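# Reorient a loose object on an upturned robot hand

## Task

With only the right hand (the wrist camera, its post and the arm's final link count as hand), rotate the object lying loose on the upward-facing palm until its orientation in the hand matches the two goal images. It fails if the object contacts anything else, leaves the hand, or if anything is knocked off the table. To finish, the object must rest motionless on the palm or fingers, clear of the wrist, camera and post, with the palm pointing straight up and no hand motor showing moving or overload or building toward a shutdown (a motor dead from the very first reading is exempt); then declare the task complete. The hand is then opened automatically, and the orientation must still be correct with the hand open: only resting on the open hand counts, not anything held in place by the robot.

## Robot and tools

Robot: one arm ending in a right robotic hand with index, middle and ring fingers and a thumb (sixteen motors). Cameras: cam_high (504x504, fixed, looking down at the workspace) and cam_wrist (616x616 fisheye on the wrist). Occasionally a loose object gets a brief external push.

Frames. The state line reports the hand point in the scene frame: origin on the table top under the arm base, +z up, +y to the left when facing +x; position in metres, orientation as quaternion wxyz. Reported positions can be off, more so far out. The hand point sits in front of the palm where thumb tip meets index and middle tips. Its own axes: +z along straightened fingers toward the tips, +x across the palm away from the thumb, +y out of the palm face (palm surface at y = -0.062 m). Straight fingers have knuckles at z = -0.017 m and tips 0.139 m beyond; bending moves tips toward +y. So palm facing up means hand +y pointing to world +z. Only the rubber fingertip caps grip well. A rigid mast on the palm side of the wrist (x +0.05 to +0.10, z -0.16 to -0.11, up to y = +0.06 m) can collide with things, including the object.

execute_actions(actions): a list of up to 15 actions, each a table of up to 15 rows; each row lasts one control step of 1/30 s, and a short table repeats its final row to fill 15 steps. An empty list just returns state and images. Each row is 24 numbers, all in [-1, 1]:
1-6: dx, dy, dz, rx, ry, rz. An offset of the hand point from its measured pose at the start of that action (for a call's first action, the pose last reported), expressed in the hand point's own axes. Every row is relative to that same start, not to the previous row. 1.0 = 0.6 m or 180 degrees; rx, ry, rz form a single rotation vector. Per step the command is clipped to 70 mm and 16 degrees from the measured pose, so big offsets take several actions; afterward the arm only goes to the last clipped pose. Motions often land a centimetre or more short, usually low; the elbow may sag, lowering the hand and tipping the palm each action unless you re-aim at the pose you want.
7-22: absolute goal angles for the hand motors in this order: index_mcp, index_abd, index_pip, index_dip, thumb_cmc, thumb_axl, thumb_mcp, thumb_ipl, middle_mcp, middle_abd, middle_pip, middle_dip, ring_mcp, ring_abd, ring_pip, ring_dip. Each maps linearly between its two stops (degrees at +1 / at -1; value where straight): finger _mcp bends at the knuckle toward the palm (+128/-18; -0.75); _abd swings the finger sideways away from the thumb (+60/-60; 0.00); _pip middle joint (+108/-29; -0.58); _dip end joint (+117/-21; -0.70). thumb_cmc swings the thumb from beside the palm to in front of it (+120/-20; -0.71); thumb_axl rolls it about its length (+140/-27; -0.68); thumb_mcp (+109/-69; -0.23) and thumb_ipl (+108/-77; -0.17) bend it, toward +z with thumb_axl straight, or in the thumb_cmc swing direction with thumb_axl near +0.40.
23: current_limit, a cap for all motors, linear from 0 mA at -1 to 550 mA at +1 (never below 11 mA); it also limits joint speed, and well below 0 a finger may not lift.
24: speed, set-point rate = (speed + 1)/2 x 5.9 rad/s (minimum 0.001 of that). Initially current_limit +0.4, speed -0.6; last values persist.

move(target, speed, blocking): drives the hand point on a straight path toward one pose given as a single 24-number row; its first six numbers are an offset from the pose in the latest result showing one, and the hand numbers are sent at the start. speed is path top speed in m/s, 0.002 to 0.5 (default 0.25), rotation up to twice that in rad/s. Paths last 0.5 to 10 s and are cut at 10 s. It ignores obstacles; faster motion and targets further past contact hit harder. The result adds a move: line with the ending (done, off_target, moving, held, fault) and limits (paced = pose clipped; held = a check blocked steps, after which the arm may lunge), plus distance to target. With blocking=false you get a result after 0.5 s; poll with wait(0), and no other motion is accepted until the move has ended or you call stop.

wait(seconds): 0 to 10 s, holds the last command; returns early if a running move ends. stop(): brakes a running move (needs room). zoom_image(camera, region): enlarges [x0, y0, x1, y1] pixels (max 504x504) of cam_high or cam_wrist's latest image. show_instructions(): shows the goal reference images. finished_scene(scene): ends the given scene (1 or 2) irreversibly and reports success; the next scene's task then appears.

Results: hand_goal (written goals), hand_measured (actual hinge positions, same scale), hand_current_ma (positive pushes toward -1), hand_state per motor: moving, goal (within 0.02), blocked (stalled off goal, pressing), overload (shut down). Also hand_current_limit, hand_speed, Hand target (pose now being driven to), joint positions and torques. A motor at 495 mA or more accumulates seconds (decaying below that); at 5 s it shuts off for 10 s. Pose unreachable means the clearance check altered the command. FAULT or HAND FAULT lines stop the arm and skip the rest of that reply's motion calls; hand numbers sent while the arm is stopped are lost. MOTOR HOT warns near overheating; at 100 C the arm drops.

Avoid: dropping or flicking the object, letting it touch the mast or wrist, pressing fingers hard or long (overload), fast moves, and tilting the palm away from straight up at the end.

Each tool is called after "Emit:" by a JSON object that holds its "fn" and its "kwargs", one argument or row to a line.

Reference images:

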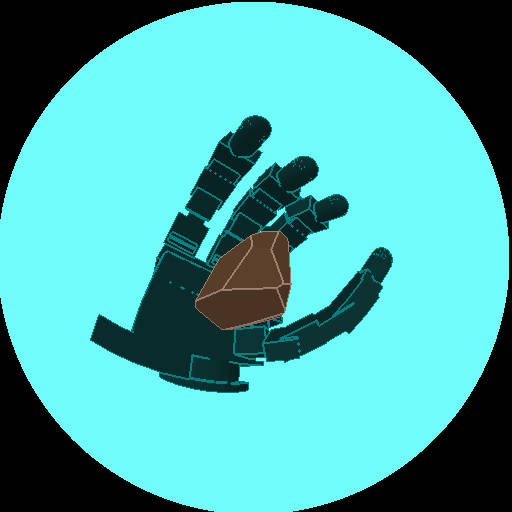

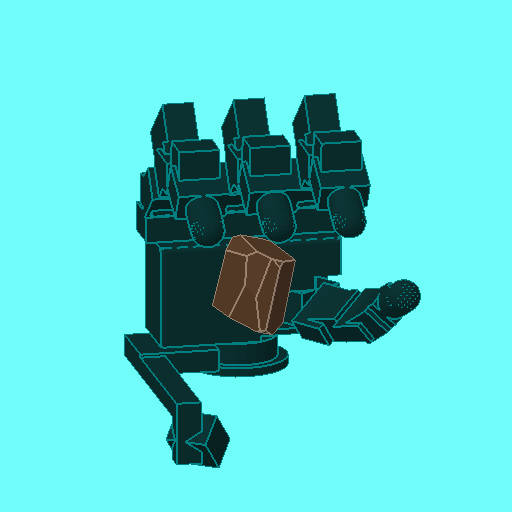

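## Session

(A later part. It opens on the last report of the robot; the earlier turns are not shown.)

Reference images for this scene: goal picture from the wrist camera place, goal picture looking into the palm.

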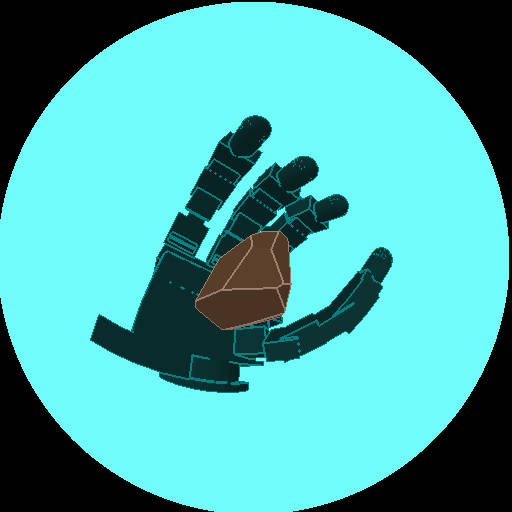

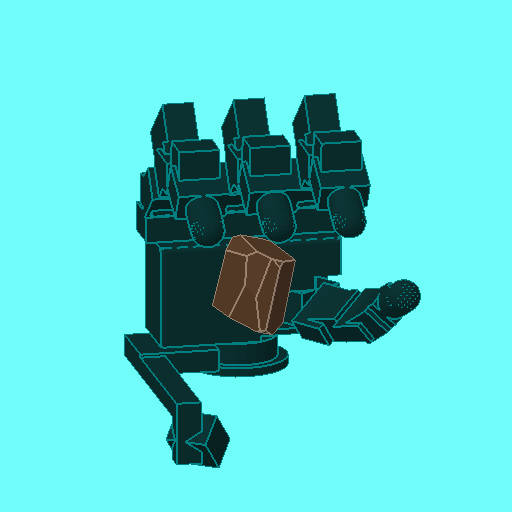

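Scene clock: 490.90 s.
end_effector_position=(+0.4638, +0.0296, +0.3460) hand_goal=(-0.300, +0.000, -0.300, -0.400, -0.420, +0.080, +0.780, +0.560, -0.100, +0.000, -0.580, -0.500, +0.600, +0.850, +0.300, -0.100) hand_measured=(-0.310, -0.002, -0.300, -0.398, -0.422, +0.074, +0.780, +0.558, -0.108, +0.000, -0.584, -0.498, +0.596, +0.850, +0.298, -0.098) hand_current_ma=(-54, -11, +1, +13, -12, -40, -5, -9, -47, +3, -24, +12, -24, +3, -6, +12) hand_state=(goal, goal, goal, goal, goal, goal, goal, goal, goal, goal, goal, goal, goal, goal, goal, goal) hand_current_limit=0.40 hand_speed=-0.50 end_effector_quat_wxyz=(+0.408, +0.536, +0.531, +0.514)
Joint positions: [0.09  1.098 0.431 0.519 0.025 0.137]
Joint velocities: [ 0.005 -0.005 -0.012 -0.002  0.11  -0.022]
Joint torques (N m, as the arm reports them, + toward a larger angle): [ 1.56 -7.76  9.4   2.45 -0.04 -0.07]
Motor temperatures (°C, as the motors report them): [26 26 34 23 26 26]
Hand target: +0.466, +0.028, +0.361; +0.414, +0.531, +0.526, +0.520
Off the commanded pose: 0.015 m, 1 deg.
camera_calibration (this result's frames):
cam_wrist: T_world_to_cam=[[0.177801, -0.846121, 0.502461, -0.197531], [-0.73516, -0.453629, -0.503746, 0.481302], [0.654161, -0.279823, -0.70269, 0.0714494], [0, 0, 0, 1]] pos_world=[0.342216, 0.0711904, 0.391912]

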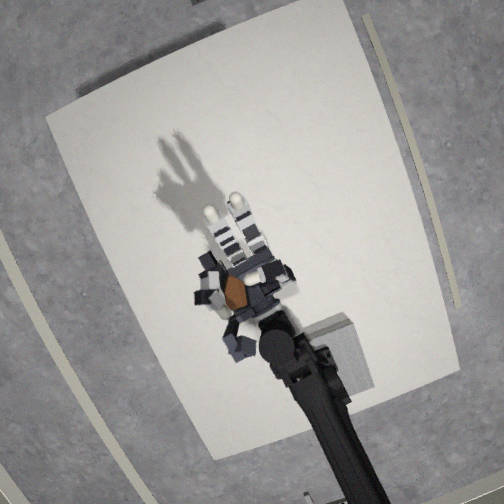

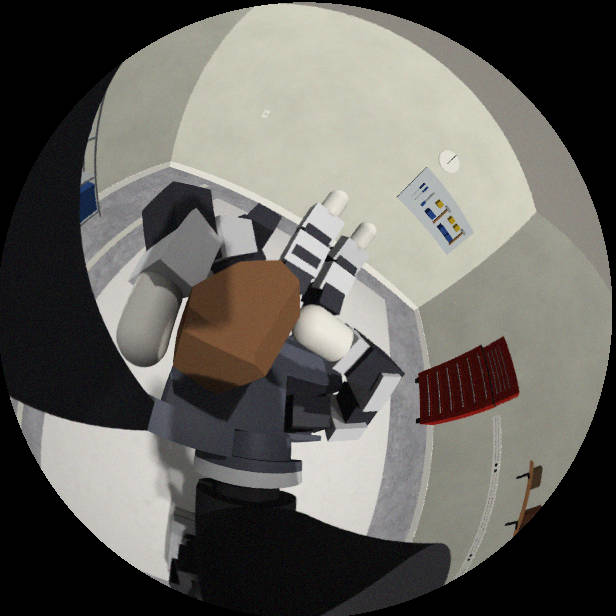

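Emit:
{"fn": "execute_actions", "kwargs": {
  "actions": [
    [[0,0.02,0,-0.015,0,0,-0.3,0,-0.3,-0.4,-0.44,0.08,0.78,0.56,-0.1,0,-0.58,-0.5,0.58,0.6,0.34,-0.05,0.4,-0.8]],
    [[0,0.02,0,0,0,0,-0.3,0,-0.3,-0.4,-0.44,0.08,0.78,0.56,-0.1,0,-0.58,-0.5,0.58,0.5,0.34,-0.05,0.4,-0.8]]
  ]
}}

Emit:
{"fn": "zoom_image", "kwargs": {
  "camera": "cam_high",
  "region": [170,200,330,360]
}}

Scene clock: 494.90 s.
end_effector_position=(+0.4634, +0.0297, +0.3447) hand_goal=(-0.300, +0.000, -0.300, -0.400, -0.440, +0.080, +0.780, +0.560, -0.100, +0.000, -0.580, -0.500, +0.580, +0.500, +0.340, -0.050) hand_measured=(-0.310, -0.002, -0.300, -0.398, -0.456, +0.068, +0.770, +0.560, -0.108, +0.000, -0.584, -0.498, +0.584, +0.530, +0.332, -0.056) hand_current_ma=(-55, -11, +0, +13, -83, -70, -64, +0, -47, +3, -24, +12, +17, +129, -44, -35) hand_state=(goal, goal, goal, goal, goal, goal, goal, goal, goal, goal, goal, goal, goal, blocked, goal, goal) hand_current_limit=0.40 hand_speed=-0.80 end_effector_quat_wxyz=(+0.406, +0.538, +0.534, +0.511)
Joint positions: [0.09  1.091 0.431 0.502 0.024 0.137]
Joint velocities: [-0.024 -0.005 -0.007 -0.007 -0.037 -0.022]
Joint torques (N m, as the arm reports them, + toward a larger angle): [ 1.58 -7.76  9.47  2.48 -0.04 -0.08]
Motor temperatures (°C, as the motors report them): [26 26 34 23 26 26]
Hand target: +0.465, +0.028, +0.360; +0.411, +0.533, +0.528, +0.517
Off the commanded pose: 0.015 m, 1 deg.
camera_calibration (this result's frames):
cam_wrist: T_world_to_cam=[[0.18377, -0.845316, 0.501668, -0.199186], [-0.739833, -0.454975, -0.495625, 0.479754], [0.647206, -0.28007, -0.709003, 0.0762186], [0, 0, 0, 1]] pos_world=[0.342213, 0.071248, 0.391742]

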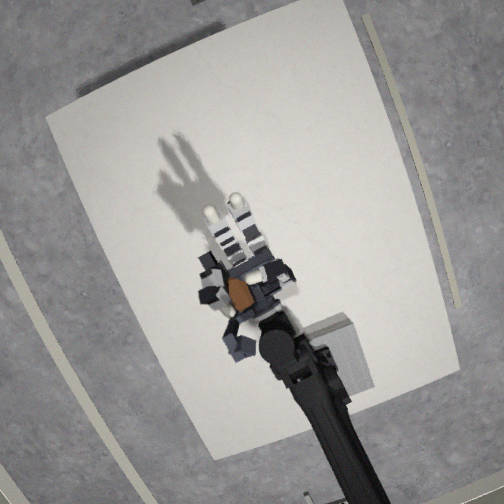

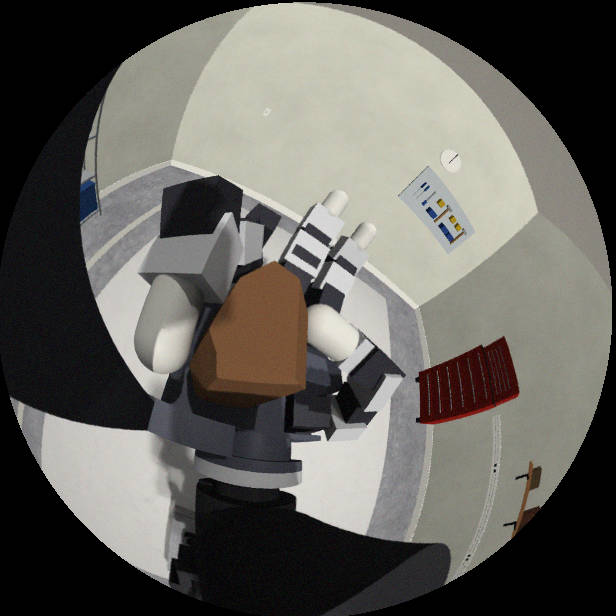

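Region (170, 200, 330, 360) of cam_high's 504x504 image, scaled by 3.150, with more detail than that image has.

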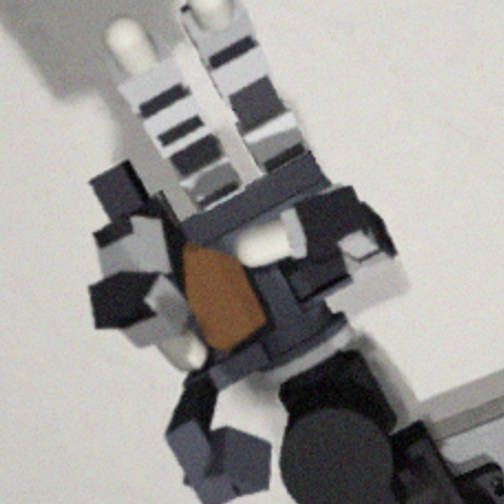

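Emit:
{"fn": "execute_actions", "kwargs": {
  "actions": [
    [[0,0.02,0,-0.015,0,0,-0.3,0,-0.3,-0.4,-0.66,0.08,0.72,0.66,-0.1,0,-0.58,-0.5,0.58,0.55,0.34,-0.05,0.4,-0.6]],
    [[0,0.02,0,0,0,0,-0.3,0,-0.3,-0.4,-0.66,0.08,0.72,0.66,-0.1,0,-0.58,-0.5,0.5,0.3,0.34,-0.05,0.4,-0.8]]
  ]
}}

Emit:
{"fn": "zoom_image", "kwargs": {
  "camera": "cam_high",
  "region": [170,200,330,360]
}}

Scene clock: 499.80 s.
end_effector_position=(+0.4630, +0.0298, +0.3431) hand_goal=(-0.300, +0.000, -0.300, -0.400, -0.660, +0.080, +0.720, +0.660, -0.100, +0.000, -0.580, -0.500, +0.500, +0.300, +0.340, -0.050) hand_measured=(-0.310, -0.002, -0.300, -0.398, -0.662, +0.070, +0.724, +0.660, -0.108, +0.000, -0.584, -0.498, +0.502, +0.320, +0.340, -0.052) hand_current_ma=(-56, -11, +0, +13, -6, -57, +24, -6, -48, +3, -24, +12, +11, +29, -1, -12) hand_state=(goal, goal, goal, goal, goal, goal, goal, goal, goal, goal, goal, goal, goal, moving, goal, goal) hand_current_limit=0.40 hand_speed=-0.80 end_effector_quat_wxyz=(+0.403, +0.540, +0.536, +0.508)
Joint positions: [0.09  1.085 0.431 0.486 0.023 0.137]
Joint velocities: [-0.015 -0.005 -0.012  0.012  0.022 -0.007]
Joint torques (N m, as the arm reports them, + toward a larger angle): [ 1.39 -7.62  9.56  2.46 -0.04 -0.1 ]
Motor temperatures (°C, as the motors report them): [26 26 34 23 26 26]
Hand target: +0.465, +0.028, +0.359; +0.409, +0.536, +0.531, +0.514
Off the commanded pose: 0.016 m, 1 deg.
camera_calibration (this result's frames):
cam_wrist: T_world_to_cam=[[0.189403, -0.844553, 0.500855, -0.200662], [-0.744588, -0.456058, -0.487442, 0.478178], [0.64009, -0.280608, -0.715223, 0.0808523], [0, 0, 0, 1]] pos_world=[0.342299, 0.0712955, 0.391414]

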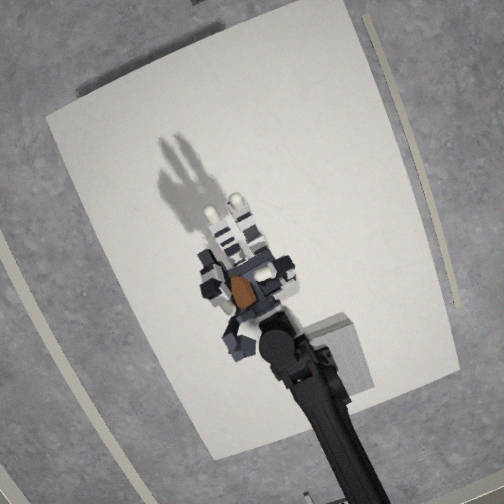

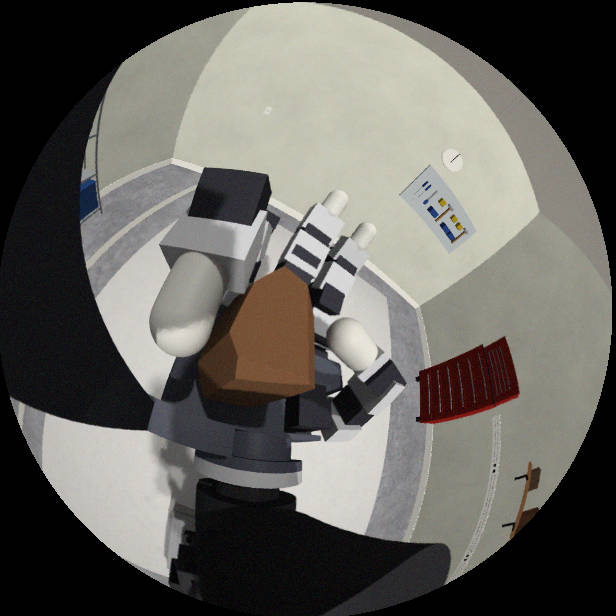

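Region (170, 200, 330, 360) of cam_high's 504x504 image, scaled by 3.150, with more detail than that image has.

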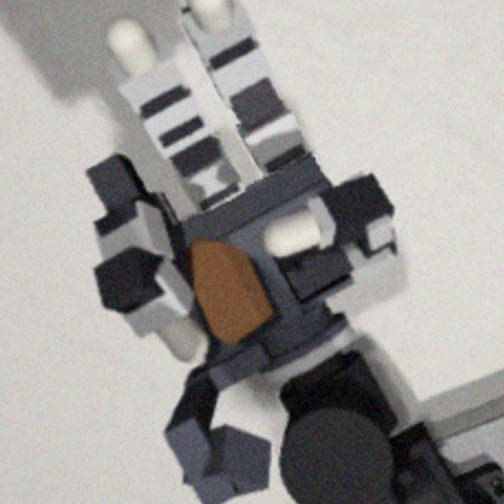

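Emit:
{"fn": "execute_actions", "kwargs": {
  "actions": [
    [[0,0.02,0,-0.012,0,0,-0.3,0,-0.3,-0.4,-0.7,0.08,0.65,0.66,-0.68,0,0.3,-0.5,0.52,0.12,0.36,-0.05,0.4,-0.75]],
    [[0,0.02,0,-0.005,0,0,0.2,0,-0.4,-0.5,-0.7,0.08,0.65,0.66,-0.68,0,0.3,-0.5,0.52,0.12,0.36,-0.05,0.4,-0.6]]
  ]
}}

Emit:
{"fn": "zoom_image", "kwargs": {
  "camera": "cam_high",
  "region": [170,200,330,360]
}}

Scene clock: 505.30 s.
end_effector_position=(+0.4630, +0.0298, +0.3431) hand_goal=(+0.200, +0.000, -0.400, -0.500, -0.700, +0.080, +0.650, +0.660, -0.680, +0.000, +0.300, -0.500, +0.520, +0.120, +0.360, -0.050) hand_measured=(+0.002, -0.002, -0.400, -0.498, -0.702, +0.070, +0.652, +0.660, -0.690, +0.000, +0.138, -0.498, +0.516, +0.126, +0.360, -0.052) hand_current_ma=(-163, -11, +1, +13, -10, -57, +16, -5, -49, +3, -80, +11, -22, +23, -4, -12) hand_state=(moving, goal, goal, goal, goal, goal, goal, goal, goal, goal, moving, goal, goal, goal, goal, goal) hand_current_limit=0.40 hand_speed=-0.60 end_effector_quat_wxyz=(+0.403, +0.540, +0.536, +0.508)
Joint positions: [0.09  1.085 0.431 0.486 0.023 0.137]
Joint velocities: [ 0.005 -0.005  0.002 -0.022  0.022 -0.022]
Joint torques (N m, as the arm reports them, + toward a larger angle): [ 1.6  -7.23  9.28  2.49 -0.02 -0.1 ]
Motor temperatures (°C, as the motors report them): [26 26 34 23 26 26]
Hand target: +0.465, +0.029, +0.355; +0.407, +0.537, +0.532, +0.512
Off the commanded pose: 0.012 m, 1 deg.
camera_calibration (this result's frames):
cam_wrist: T_world_to_cam=[[0.189403, -0.844553, 0.500855, -0.200662], [-0.744588, -0.456058, -0.487442, 0.478178], [0.64009, -0.280608, -0.715223, 0.0808523], [0, 0, 0, 1]] pos_world=[0.342299, 0.0712955, 0.391414]

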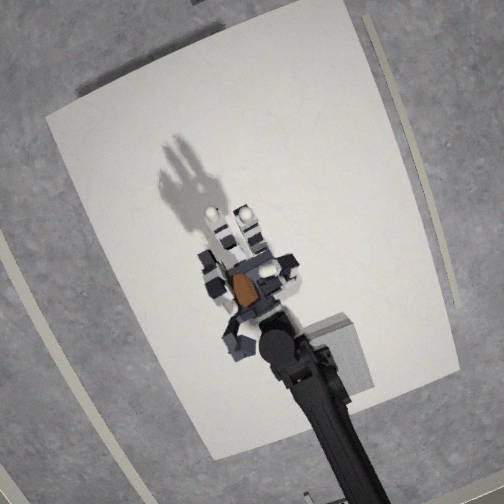

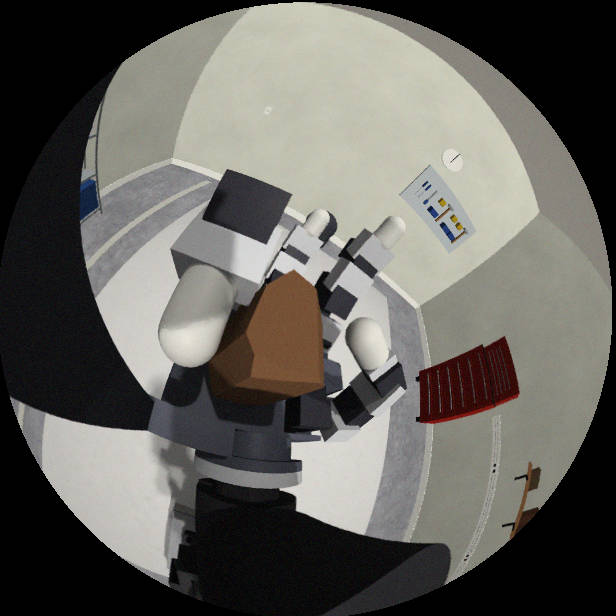

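Region (170, 200, 330, 360) of cam_high's 504x504 image, scaled by 3.150, with more detail than that image has.

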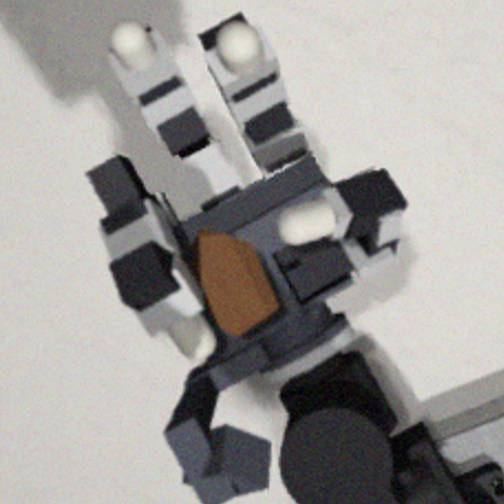

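Emit:
{"fn": "execute_actions", "kwargs": {
  "actions": [
    [[0,0.02,0,0,0,-0.02,0.3,0,-0.45,-0.5,-0.5,-0.3,0.45,0.3,-0.68,0,0.35,-0.3,0.45,0.3,0.0,-0.3,0.4,-0.4]],
    [[0,0.02,0,0,0,0,0.3,0,-0.45,-0.5,-0.3,-0.5,0.45,0.0,-0.68,0,0.35,-0.3,0.3,0.1,-0.45,-0.5,0.4,-0.4]]
  ]
}}

Emit:
{"fn": "move", "kwargs": {
  "target": [0,-0.03,-0.02,0.09,0,0,0.3,0,-0.45,-0.5,-0.3,-0.5,0.45,0.0,-0.68,0,0.35,-0.3,0.3,0.1,-0.45,-0.5,0.4,-0.4],
  "speed": 0.1
}}

Emit:
{"fn": "zoom_image", "kwargs": {
  "camera": "cam_high",
  "region": [170,200,330,360]
}}

Scene clock: 513.00 s.
end_effector_position=(+0.4634, +0.0317, +0.3357) hand_goal=(+0.300, +0.000, -0.450, -0.500, -0.300, -0.500, +0.450, +0.000, -0.680, +0.000, +0.350, -0.300, +0.300, +0.100, -0.450, -0.500) hand_measured=(+0.188, +0.000, -0.466, -0.498, -0.298, -0.300, +0.462, +0.226, -0.690, +0.000, +0.344, -0.302, +0.296, +0.104, -0.446, -0.498) hand_current_ma=(-385, -2, -77, +13, +26, +385, +83, +290, -50, +3, -32, -15, -23, +18, +3, +15) hand_state=(blocked, moving, goal, goal, moving, blocked, moving, moving, goal, goal, goal, goal, goal, goal, moving, goal) hand_current_limit=0.40 hand_speed=-0.40 end_effector_quat_wxyz=(+0.404, +0.533, +0.562, +0.486)
Joint positions: [0.077 1.074 0.431 0.432 0.003 0.082]
Joint velocities: [ 0.005  0.005  0.007  0.007 -0.007  0.051]
Joint torques (N m, as the arm reports them, + toward a larger angle): [ 1.81 -7.44  9.69  2.43 -0.04 -0.08]
Motor temperatures (°C, as the motors report them): [26 26 34 23 26 26]
Hand target: +0.466, +0.031, +0.352; +0.410, +0.528, +0.557, +0.493
Off the commanded pose: 0.017 m, 1 deg.
camera_calibration (this result's frames):
cam_wrist: T_world_to_cam=[[0.222228, -0.812277, 0.539279, -0.224476], [-0.753656, -0.494017, -0.433532, 0.463058], [0.618561, -0.310087, -0.721961, 0.0890332], [0, 0, 0, 1]] pos_world=[0.343799, 0.0740303, 0.386084]

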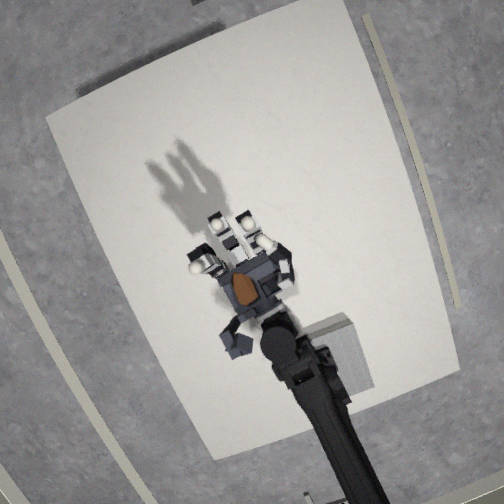

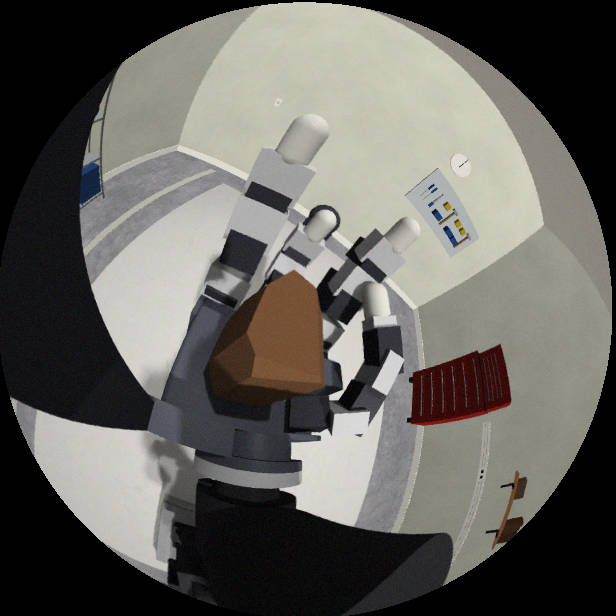

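Scene clock: 514.67 s.
end_effector_position=(+0.4337, +0.0314, +0.2779) hand_goal=(+0.300, +0.000, -0.450, -0.500, -0.300, -0.500, +0.450, +0.000, -0.680, +0.000, +0.350, -0.300, +0.300, +0.100, -0.450, -0.500) hand_measured=(+0.282, -0.004, -0.456, -0.498, -0.304, -0.504, +0.456, +0.004, -0.692, +0.000, +0.344, -0.302, +0.292, +0.104, -0.450, -0.498) hand_current_ma=(-98, -15, -28, +13, -22, -22, +36, +23, -67, +3, -31, -14, -41, +16, +3, +14) hand_state=(goal, goal, goal, goal, goal, goal, goal, goal, goal, goal, goal, goal, goal, goal, goal, goal) hand_current_limit=0.40 hand_speed=-0.40 end_effector_quat_wxyz=(+0.305, +0.598, +0.636, +0.381)
Joint positions: [ 0.077  0.9    0.44  -0.1   -0.021  0.082]
Joint velocities: [-0.005 -0.005  0.046 -0.022 -0.051 -0.081]
Joint torques (N m, as the arm reports them, + toward a larger angle): [ 0.98 -5.04 13.25  2.4  -0.04 -0.18]
Motor temperatures (°C, as the motors report them): [26 26 34 23 26 26]
Hand target: +0.445, +0.030, +0.322; +0.327, +0.585, +0.625, +0.401
Off the commanded pose: 0.045 m, 4 deg.
move: off_target
camera_calibration (this result's frames):
cam_wrist: T_world_to_cam=[[0.41086, -0.789382, 0.456147, -0.246409], [-0.84466, -0.517888, -0.135428, 0.372785], [0.343137, -0.329647, -0.879539, 0.229374], [0, 0, 0, 1]] pos_world=[0.337409, 0.0741627, 0.364628]

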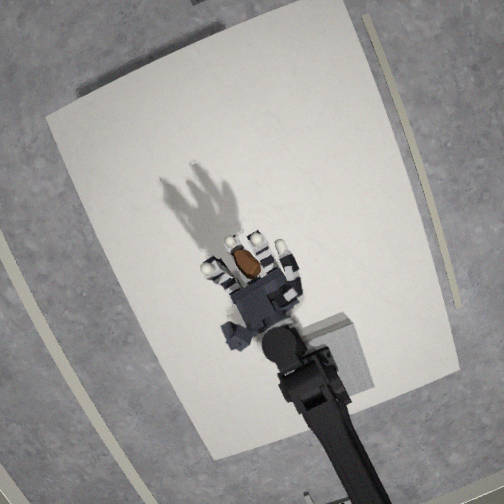

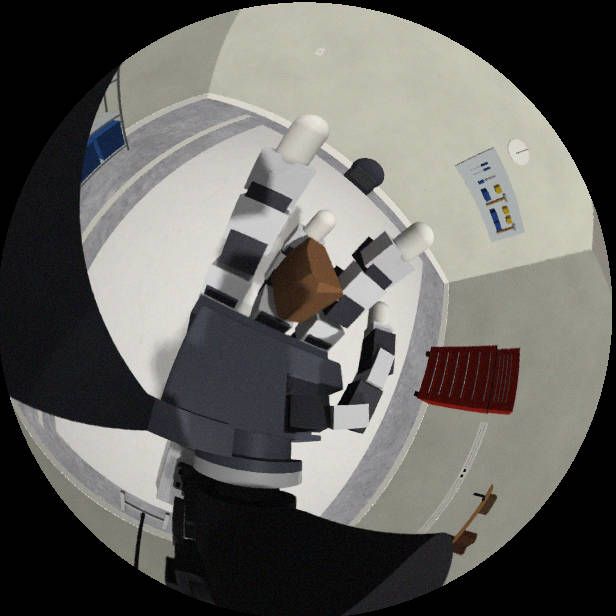

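Region (170, 200, 330, 360) of cam_high's 504x504 image, scaled by 3.150, with more detail than that image has.

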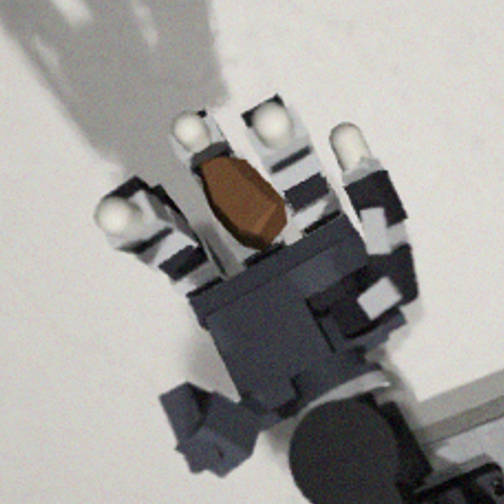

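Emit:
{"fn": "zoom_image", "kwargs": {
  "camera": "cam_wrist",
  "region": [230,190,400,360]
}}

Emit:
{"fn": "zoom_image", "kwargs": {
  "camera": "cam_high",
  "region": [205,225,295,315]
}}

Region (230, 190, 400, 360) of cam_wrist's 616x616 image, scaled by 2.965, with more detail than that image has.

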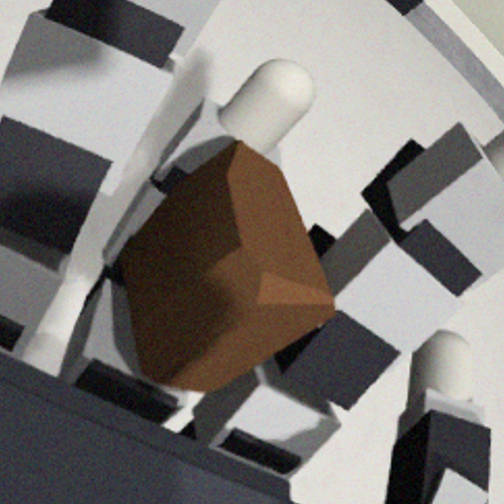

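Region (205, 225, 295, 315) of cam_high's 504x504 image, scaled by 5.600, with more detail than that image has.

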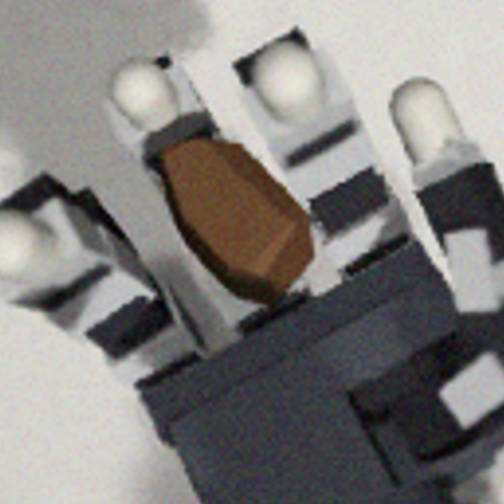

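Emit:
{"fn": "execute_actions", "kwargs": {
  "actions": [
    [[0,0.03,0,-0.01,0,-0.03,0.2,0.2,-0.45,-0.5,-0.3,-0.5,0.45,0.0,-0.68,0,0.35,-0.3,0.15,0.0,-0.45,-0.5,0.4,-0.75]],
    [[0,0.03,0,-0.01,0,0,0.15,0.3,-0.45,-0.5,-0.3,-0.5,0.45,0.0,-0.68,0,0.35,-0.3,0.1,-0.05,-0.45,-0.5,0.4,-0.75]]
  ]
}}

Emit:
{"fn": "zoom_image", "kwargs": {
  "camera": "cam_wrist",
  "region": [230,190,400,360]
}}

Emit:
{"fn": "zoom_image", "kwargs": {
  "camera": "cam_high",
  "region": [195,215,305,325]
}}

Scene clock: 524.97 s.
end_effector_position=(+0.4365, +0.0331, +0.2751) hand_goal=(+0.150, +0.300, -0.450, -0.500, -0.300, -0.500, +0.450, +0.000, -0.680, +0.000, +0.350, -0.300, +0.100, -0.050, -0.450, -0.500) hand_measured=(+0.142, +0.296, -0.456, -0.498, -0.304, -0.504, +0.456, +0.004, -0.692, +0.000, +0.344, -0.302, +0.090, -0.046, -0.450, -0.498) hand_current_ma=(-46, -19, -28, +12, -24, -23, +35, +22, -67, +3, -31, -14, -52, +15, -1, +13) hand_state=(goal, goal, goal, goal, goal, goal, goal, goal, goal, goal, goal, goal, goal, goal, goal, goal) hand_current_limit=0.40 hand_speed=-0.75 end_effector_quat_wxyz=(+0.316, +0.572, +0.663, +0.365)
Joint positions: [ 0.051  0.914  0.442 -0.1   -0.048 -0.015]
Joint velocities: [-0.005  0.005  0.017  0.007  0.051 -0.066]
Joint torques (N m, as the arm reports them, + toward a larger angle): [ 2.03 -3.14 10.53  3.76  0.06 -0.01]
Motor temperatures (°C, as the motors report them): [26 26 36 23 26 26]
Hand target: +0.445, +0.035, +0.293; +0.326, +0.566, +0.656, +0.378
Off the commanded pose: 0.020 m, 2 deg.
camera_calibration (this result's frames):
cam_wrist: T_world_to_cam=[[0.448248, -0.735818, 0.507589, -0.277182], [-0.818987, -0.565608, -0.0966834, 0.355388], [0.358238, -0.37237, -0.856158, 0.214934], [0, 0, 0, 1]] pos_world=[0.338308, 0.0770899, 0.359072]

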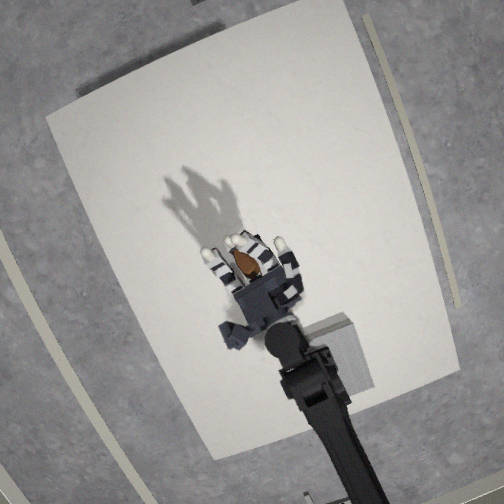

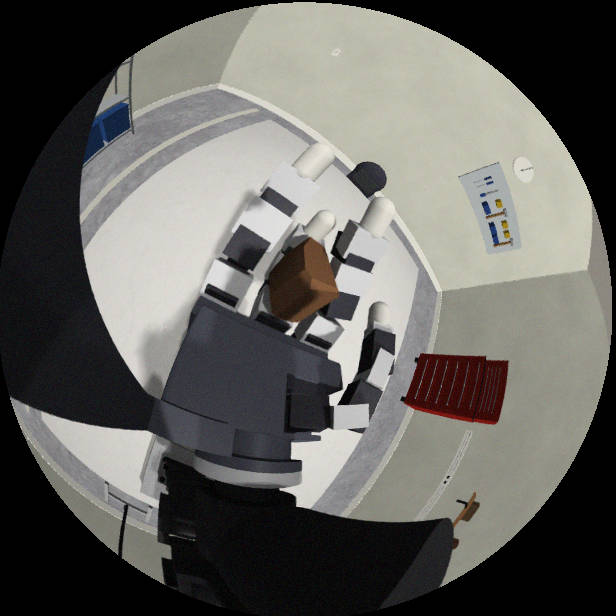

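Region (230, 190, 400, 360) of cam_wrist's 616x616 image, scaled by 2.965, with more detail than that image has.

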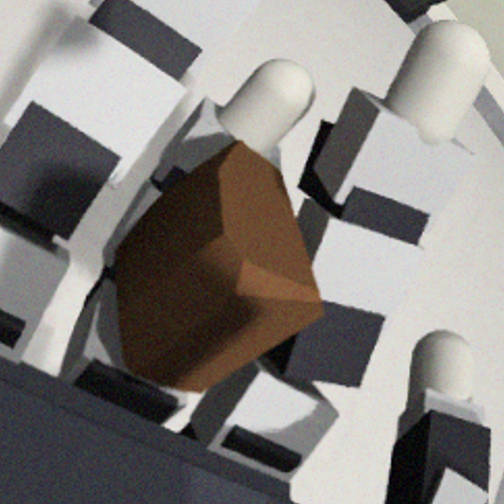

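Region (195, 215, 305, 325) of cam_high's 504x504 image, scaled by 4.582, with more detail than that image has.

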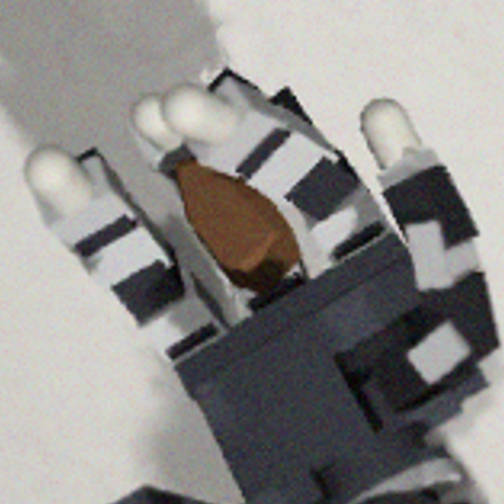

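Emit:
{"fn": "move", "kwargs": {
  "target": [0,-0.04,-0.025,0.05,0,0,0.2,0.12,-0.45,-0.5,-0.3,-0.5,0.45,0.0,-0.1,0,0.1,-0.4,0.2,0.0,-0.45,-0.5,0.4,-0.82],
  "speed": 0.1
}}

Emit:
{"fn": "zoom_image", "kwargs": {
  "camera": "cam_wrist",
  "region": [230,190,400,360]
}}

Emit:
{"fn": "zoom_image", "kwargs": {
  "camera": "cam_high",
  "region": [195,225,305,335]
}}

Scene clock: 534.53 s.
end_effector_position=(+0.4056, +0.0297, +0.2417) hand_goal=(+0.200, +0.120, -0.450, -0.500, -0.300, -0.500, +0.450, +0.000, -0.100, +0.000, +0.100, -0.400, +0.200, +0.000, -0.450, -0.500) hand_measured=(+0.174, +0.124, -0.456, -0.498, -0.304, -0.504, +0.456, +0.004, -0.132, +0.000, +0.100, -0.398, +0.172, -0.004, -0.450, -0.498) hand_current_ma=(-138, +16, -28, +12, -24, -23, +35, +22, -171, +3, -2, +12, -146, -15, -1, +13) hand_state=(blocked, goal, goal, goal, goal, goal, goal, goal, blocked, goal, goal, goal, blocked, goal, goal, goal) hand_current_limit=0.40 hand_speed=-0.82 end_effector_quat_wxyz=(+0.259, +0.601, +0.693, +0.303)
Joint positions: [ 0.051  0.827  0.442 -0.375 -0.048 -0.017]
Joint velocities: [-0.005 -0.015  0.002  0.002 -0.037  0.037]
Joint torques (N m, as the arm reports them, + toward a larger angle): [ 1.58 -4.37 11.06  2.04  0.05 -0.17]
Motor temperatures (°C, as the motors report them): [26 26 36 23 26 26]
Hand target: +0.411, +0.029, +0.264; +0.271, +0.595, +0.690, +0.311
Off the commanded pose: 0.022 m, 2 deg.
move: off_target
camera_calibration (this result's frames):
cam_wrist: T_world_to_cam=[[0.535132, -0.727176, 0.429941, -0.265578], [-0.822505, -0.564574, 0.0688565, 0.286312], [0.192662, -0.390476, -0.900228, 0.274462], [0, 0, 0, 1]] pos_world=[0.324734, 0.0756933, 0.341546]

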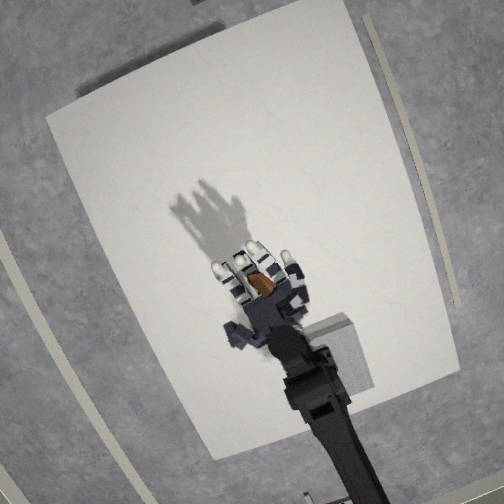

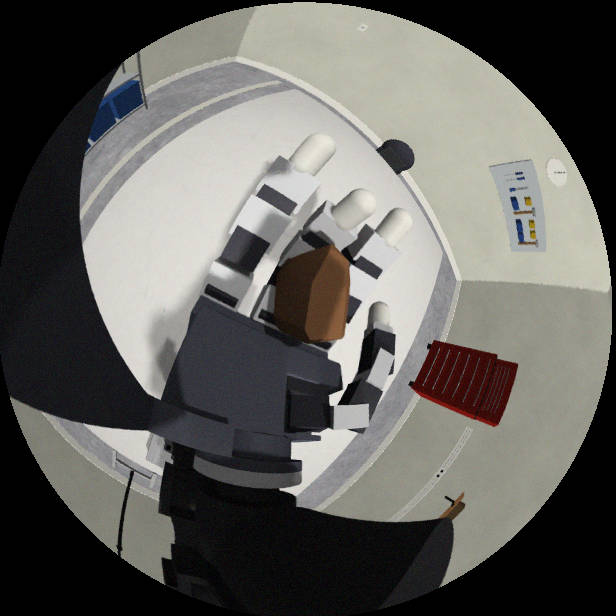

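Region (230, 190, 400, 360) of cam_wrist's 616x616 image, scaled by 2.965, with more detail than that image has.

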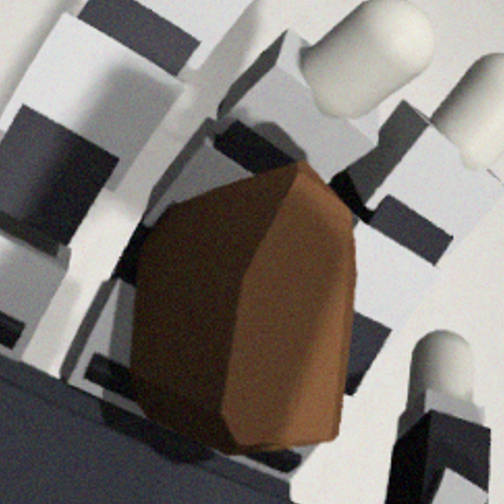

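Region (195, 225, 305, 335) of cam_high's 504x504 image, scaled by 4.582, with more detail than that image has.

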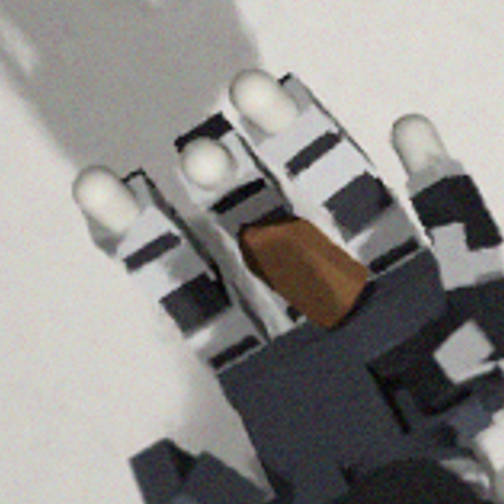

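Emit:
{"fn": "execute_actions", "kwargs": {
  "actions": [
    [[0,0.03,0,0,0,0,0.32,0.06,-0.45,-0.5,-0.3,-0.5,0.45,0.0,0.15,0,-0.15,-0.45,0.3,0.0,-0.45,-0.5,0.4,-0.8]],
    [[0,0.03,0,0,0,0,0.42,0.0,-0.5,-0.5,-0.3,-0.5,0.45,0.0,0.33,0,-0.35,-0.5,0.35,0.0,-0.45,-0.5,0.4,-0.8]],
    [[0,0.03,0,0,0,0,0.48,0.0,-0.5,-0.5,-0.3,-0.5,0.45,0.0,0.45,0,-0.45,-0.5,0.4,0.0,-0.45,-0.5,0.4,-0.8]]
  ]
}}

Emit:
{"fn": "zoom_image", "kwargs": {
  "camera": "cam_wrist",
  "region": [210,190,410,390]
}}

Emit:
{"fn": "zoom_image", "kwargs": {
  "camera": "cam_high",
  "region": [195,225,305,335]
}}

Scene clock: 541.80 s.
end_effector_position=(+0.4078, +0.0295, +0.2137) hand_goal=(+0.480, +0.000, -0.500, -0.500, -0.300, -0.500, +0.450, +0.000, +0.450, +0.000, -0.450, -0.500, +0.400, +0.000, -0.450, -0.500) hand_measured=(+0.454, +0.002, -0.500, -0.498, -0.304, -0.504, +0.456, +0.004, +0.416, +0.000, -0.450, -0.498, +0.374, -0.004, -0.450, -0.498) hand_current_ma=(-134, +14, +0, +12, -24, -23, +35, +22, -181, +3, -2, +12, -143, -15, -1, +13) hand_state=(blocked, goal, goal, goal, goal, goal, goal, goal, blocked, goal, goal, goal, blocked, goal, goal, goal) hand_current_limit=0.40 hand_speed=-0.80 end_effector_quat_wxyz=(+0.234, +0.611, +0.703, +0.277)
Joint positions: [ 0.051  0.891  0.442 -0.39  -0.048 -0.017]
Joint velocities: [-0.024 -0.015  0.002 -0.007 -0.081 -0.007]
Joint torques (N m, as the arm reports them, + toward a larger angle): [ 2.24 -2.67 11.62  1.78  0.07 -0.04]
Motor temperatures (°C, as the motors report them): [26 26 36 23 26 26]
Hand target: +0.419, +0.032, +0.235; +0.242, +0.608, +0.700, +0.286
Off the commanded pose: 0.025 m, 1 deg.
camera_calibration (this result's frames):
cam_wrist: T_world_to_cam=[[0.566175, -0.72465, 0.392846, -0.25971], [-0.81519, -0.562851, 0.136618, 0.272437], [0.122114, -0.397593, -0.9094, 0.279768], [0, 0, 0, 1]] pos_world=[0.334966, 0.0763771, 0.319227]

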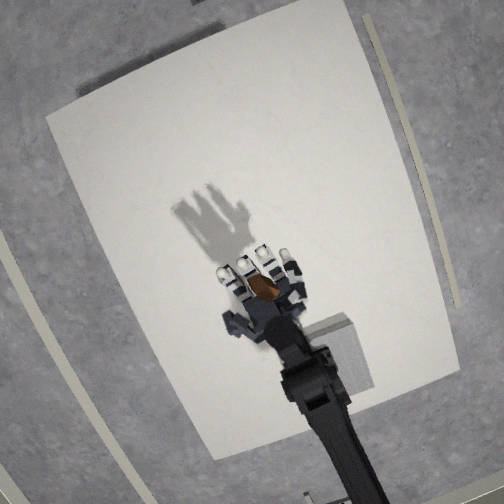

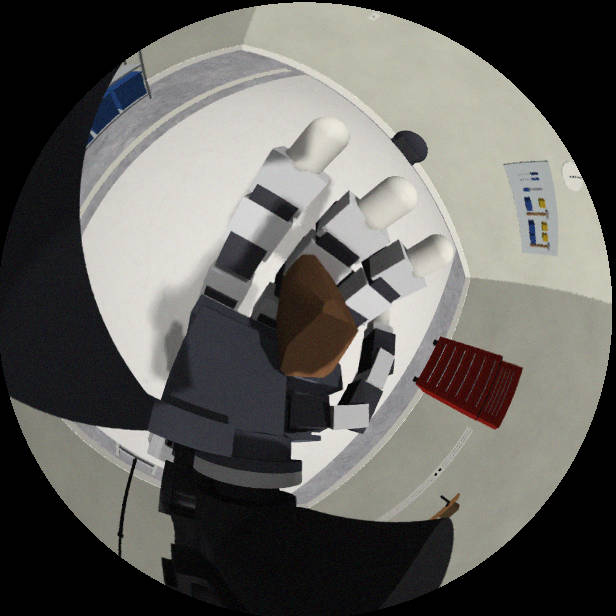

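Region (210, 190, 410, 390) of cam_wrist's 616x616 image, scaled by 2.520, with more detail than that image has.

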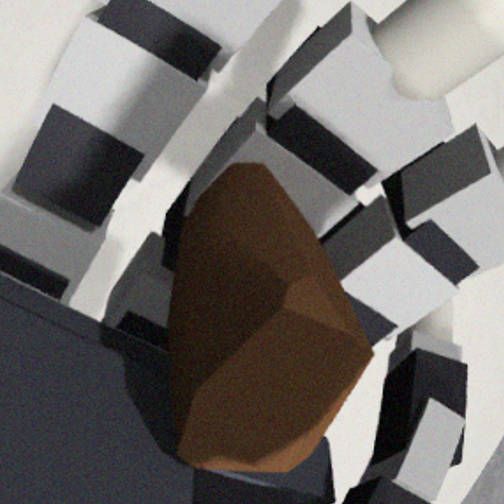

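Region (195, 225, 305, 335) of cam_high's 504x504 image, scaled by 4.582, with more detail than that image has.

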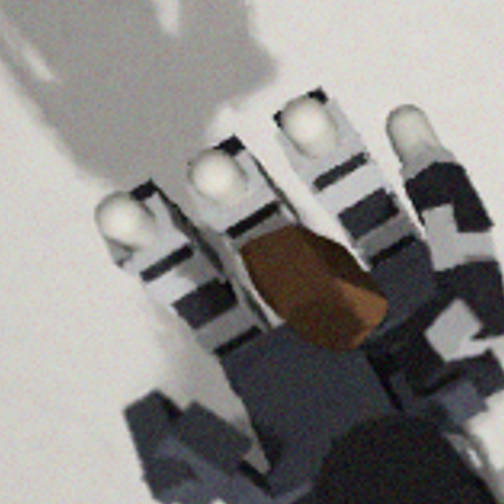

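Emit:
{"fn": "execute_actions", "kwargs": {
  "actions": [
    [[0,0.035,0,0,0,0,0.1,0.1,-0.2,-0.5,-0.3,-0.5,0.45,0.0,0.1,0,-0.1,-0.45,0.3,0.0,-0.45,-0.5,0.4,-0.7]],
    [[0,0.035,0,0,0,0,-0.1,0.15,0.0,-0.5,-0.3,-0.5,0.45,0.0,-0.2,0,0.15,-0.4,0.2,0.0,-0.45,-0.5,0.4,-0.7]],
    [[0,0.035,0,0,0,0,-0.2,0.15,0.1,-0.5,-0.3,-0.5,0.45,0.0,-0.38,0,0.3,-0.3,0.1,0.0,-0.45,-0.5,0.4,-0.7]]
  ]
}}

Emit:
{"fn": "zoom_image", "kwargs": {
  "camera": "cam_wrist",
  "region": [210,190,410,390]
}}

Emit:
{"fn": "zoom_image", "kwargs": {
  "camera": "cam_high",
  "region": [195,225,305,335]
}}

Scene clock: 552.73 s.
end_effector_position=(+0.4074, +0.0289, +0.1776) hand_goal=(-0.200, +0.150, +0.100, -0.500, -0.300, -0.500, +0.450, +0.000, -0.380, +0.000, +0.300, -0.300, +0.100, +0.000, -0.450, -0.500) hand_measured=(-0.210, +0.146, +0.092, -0.498, -0.304, -0.504, +0.456, +0.004, -0.392, +0.000, +0.290, -0.304, +0.088, -0.004, -0.450, -0.498) hand_current_ma=(-55, -14, -44, +12, -24, -23, +35, +22, -64, +3, -49, -18, -62, -15, -5, +12) hand_state=(goal, goal, goal, goal, goal, goal, goal, goal, goal, goal, goal, goal, goal, goal, goal, goal) hand_current_limit=0.40 hand_speed=-0.70 end_effector_quat_wxyz=(+0.201, +0.624, +0.715, +0.241)
Joint positions: [ 0.051  0.972  0.443 -0.413 -0.048 -0.017]
Joint velocities: [-0.015 -0.005 -0.017  0.007 -0.051  0.081]
Joint torques (N m, as the arm reports them, + toward a larger angle): [ 2.15 -3.91 11.55  1.78  0.06 -0.03]
Motor temperatures (°C, as the motors report them): [26 26 37 23 26 26]
Hand target: +0.423, +0.031, +0.203; +0.212, +0.620, +0.712, +0.253
Off the commanded pose: 0.030 m, 2 deg.
camera_calibration (this result's frames):
cam_wrist: T_world_to_cam=[[0.602931, -0.721793, 0.339836, -0.251302], [-0.797325, -0.559771, 0.225676, 0.253499], [0.0273386, -0.407027, -0.913007, 0.286222], [0, 0, 0, 1]] pos_world=[0.345813, 0.0770129, 0.289515]

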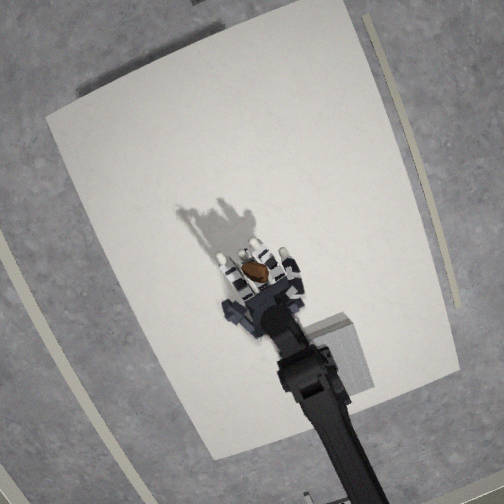

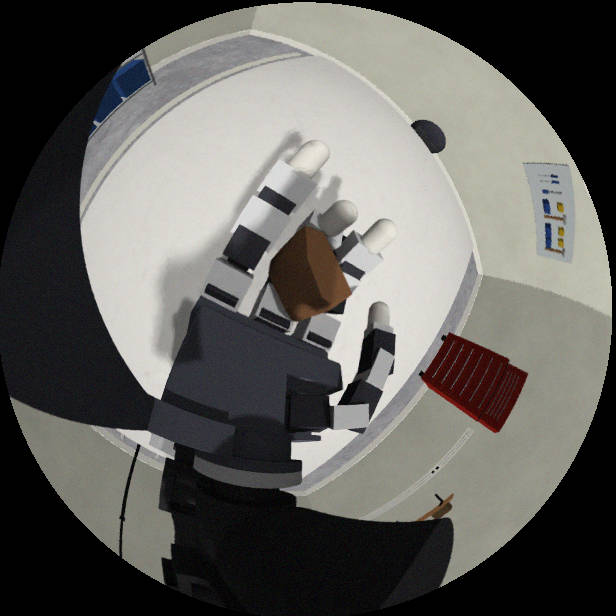

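Region (210, 190, 410, 390) of cam_wrist's 616x616 image, scaled by 2.520, with more detail than that image has.

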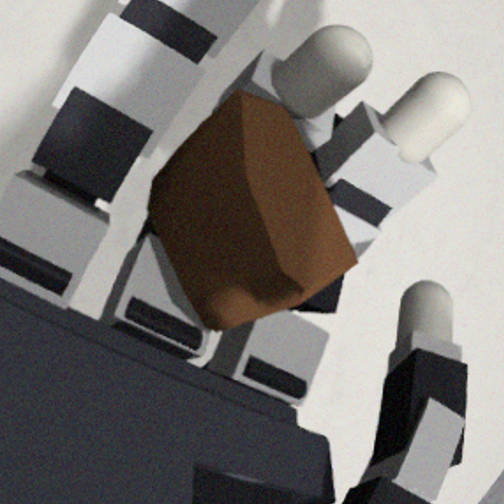

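Region (195, 225, 305, 335) of cam_high's 504x504 image, scaled by 4.582, with more detail than that image has.

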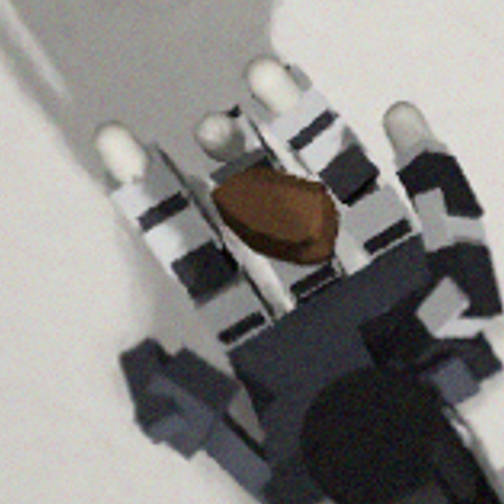

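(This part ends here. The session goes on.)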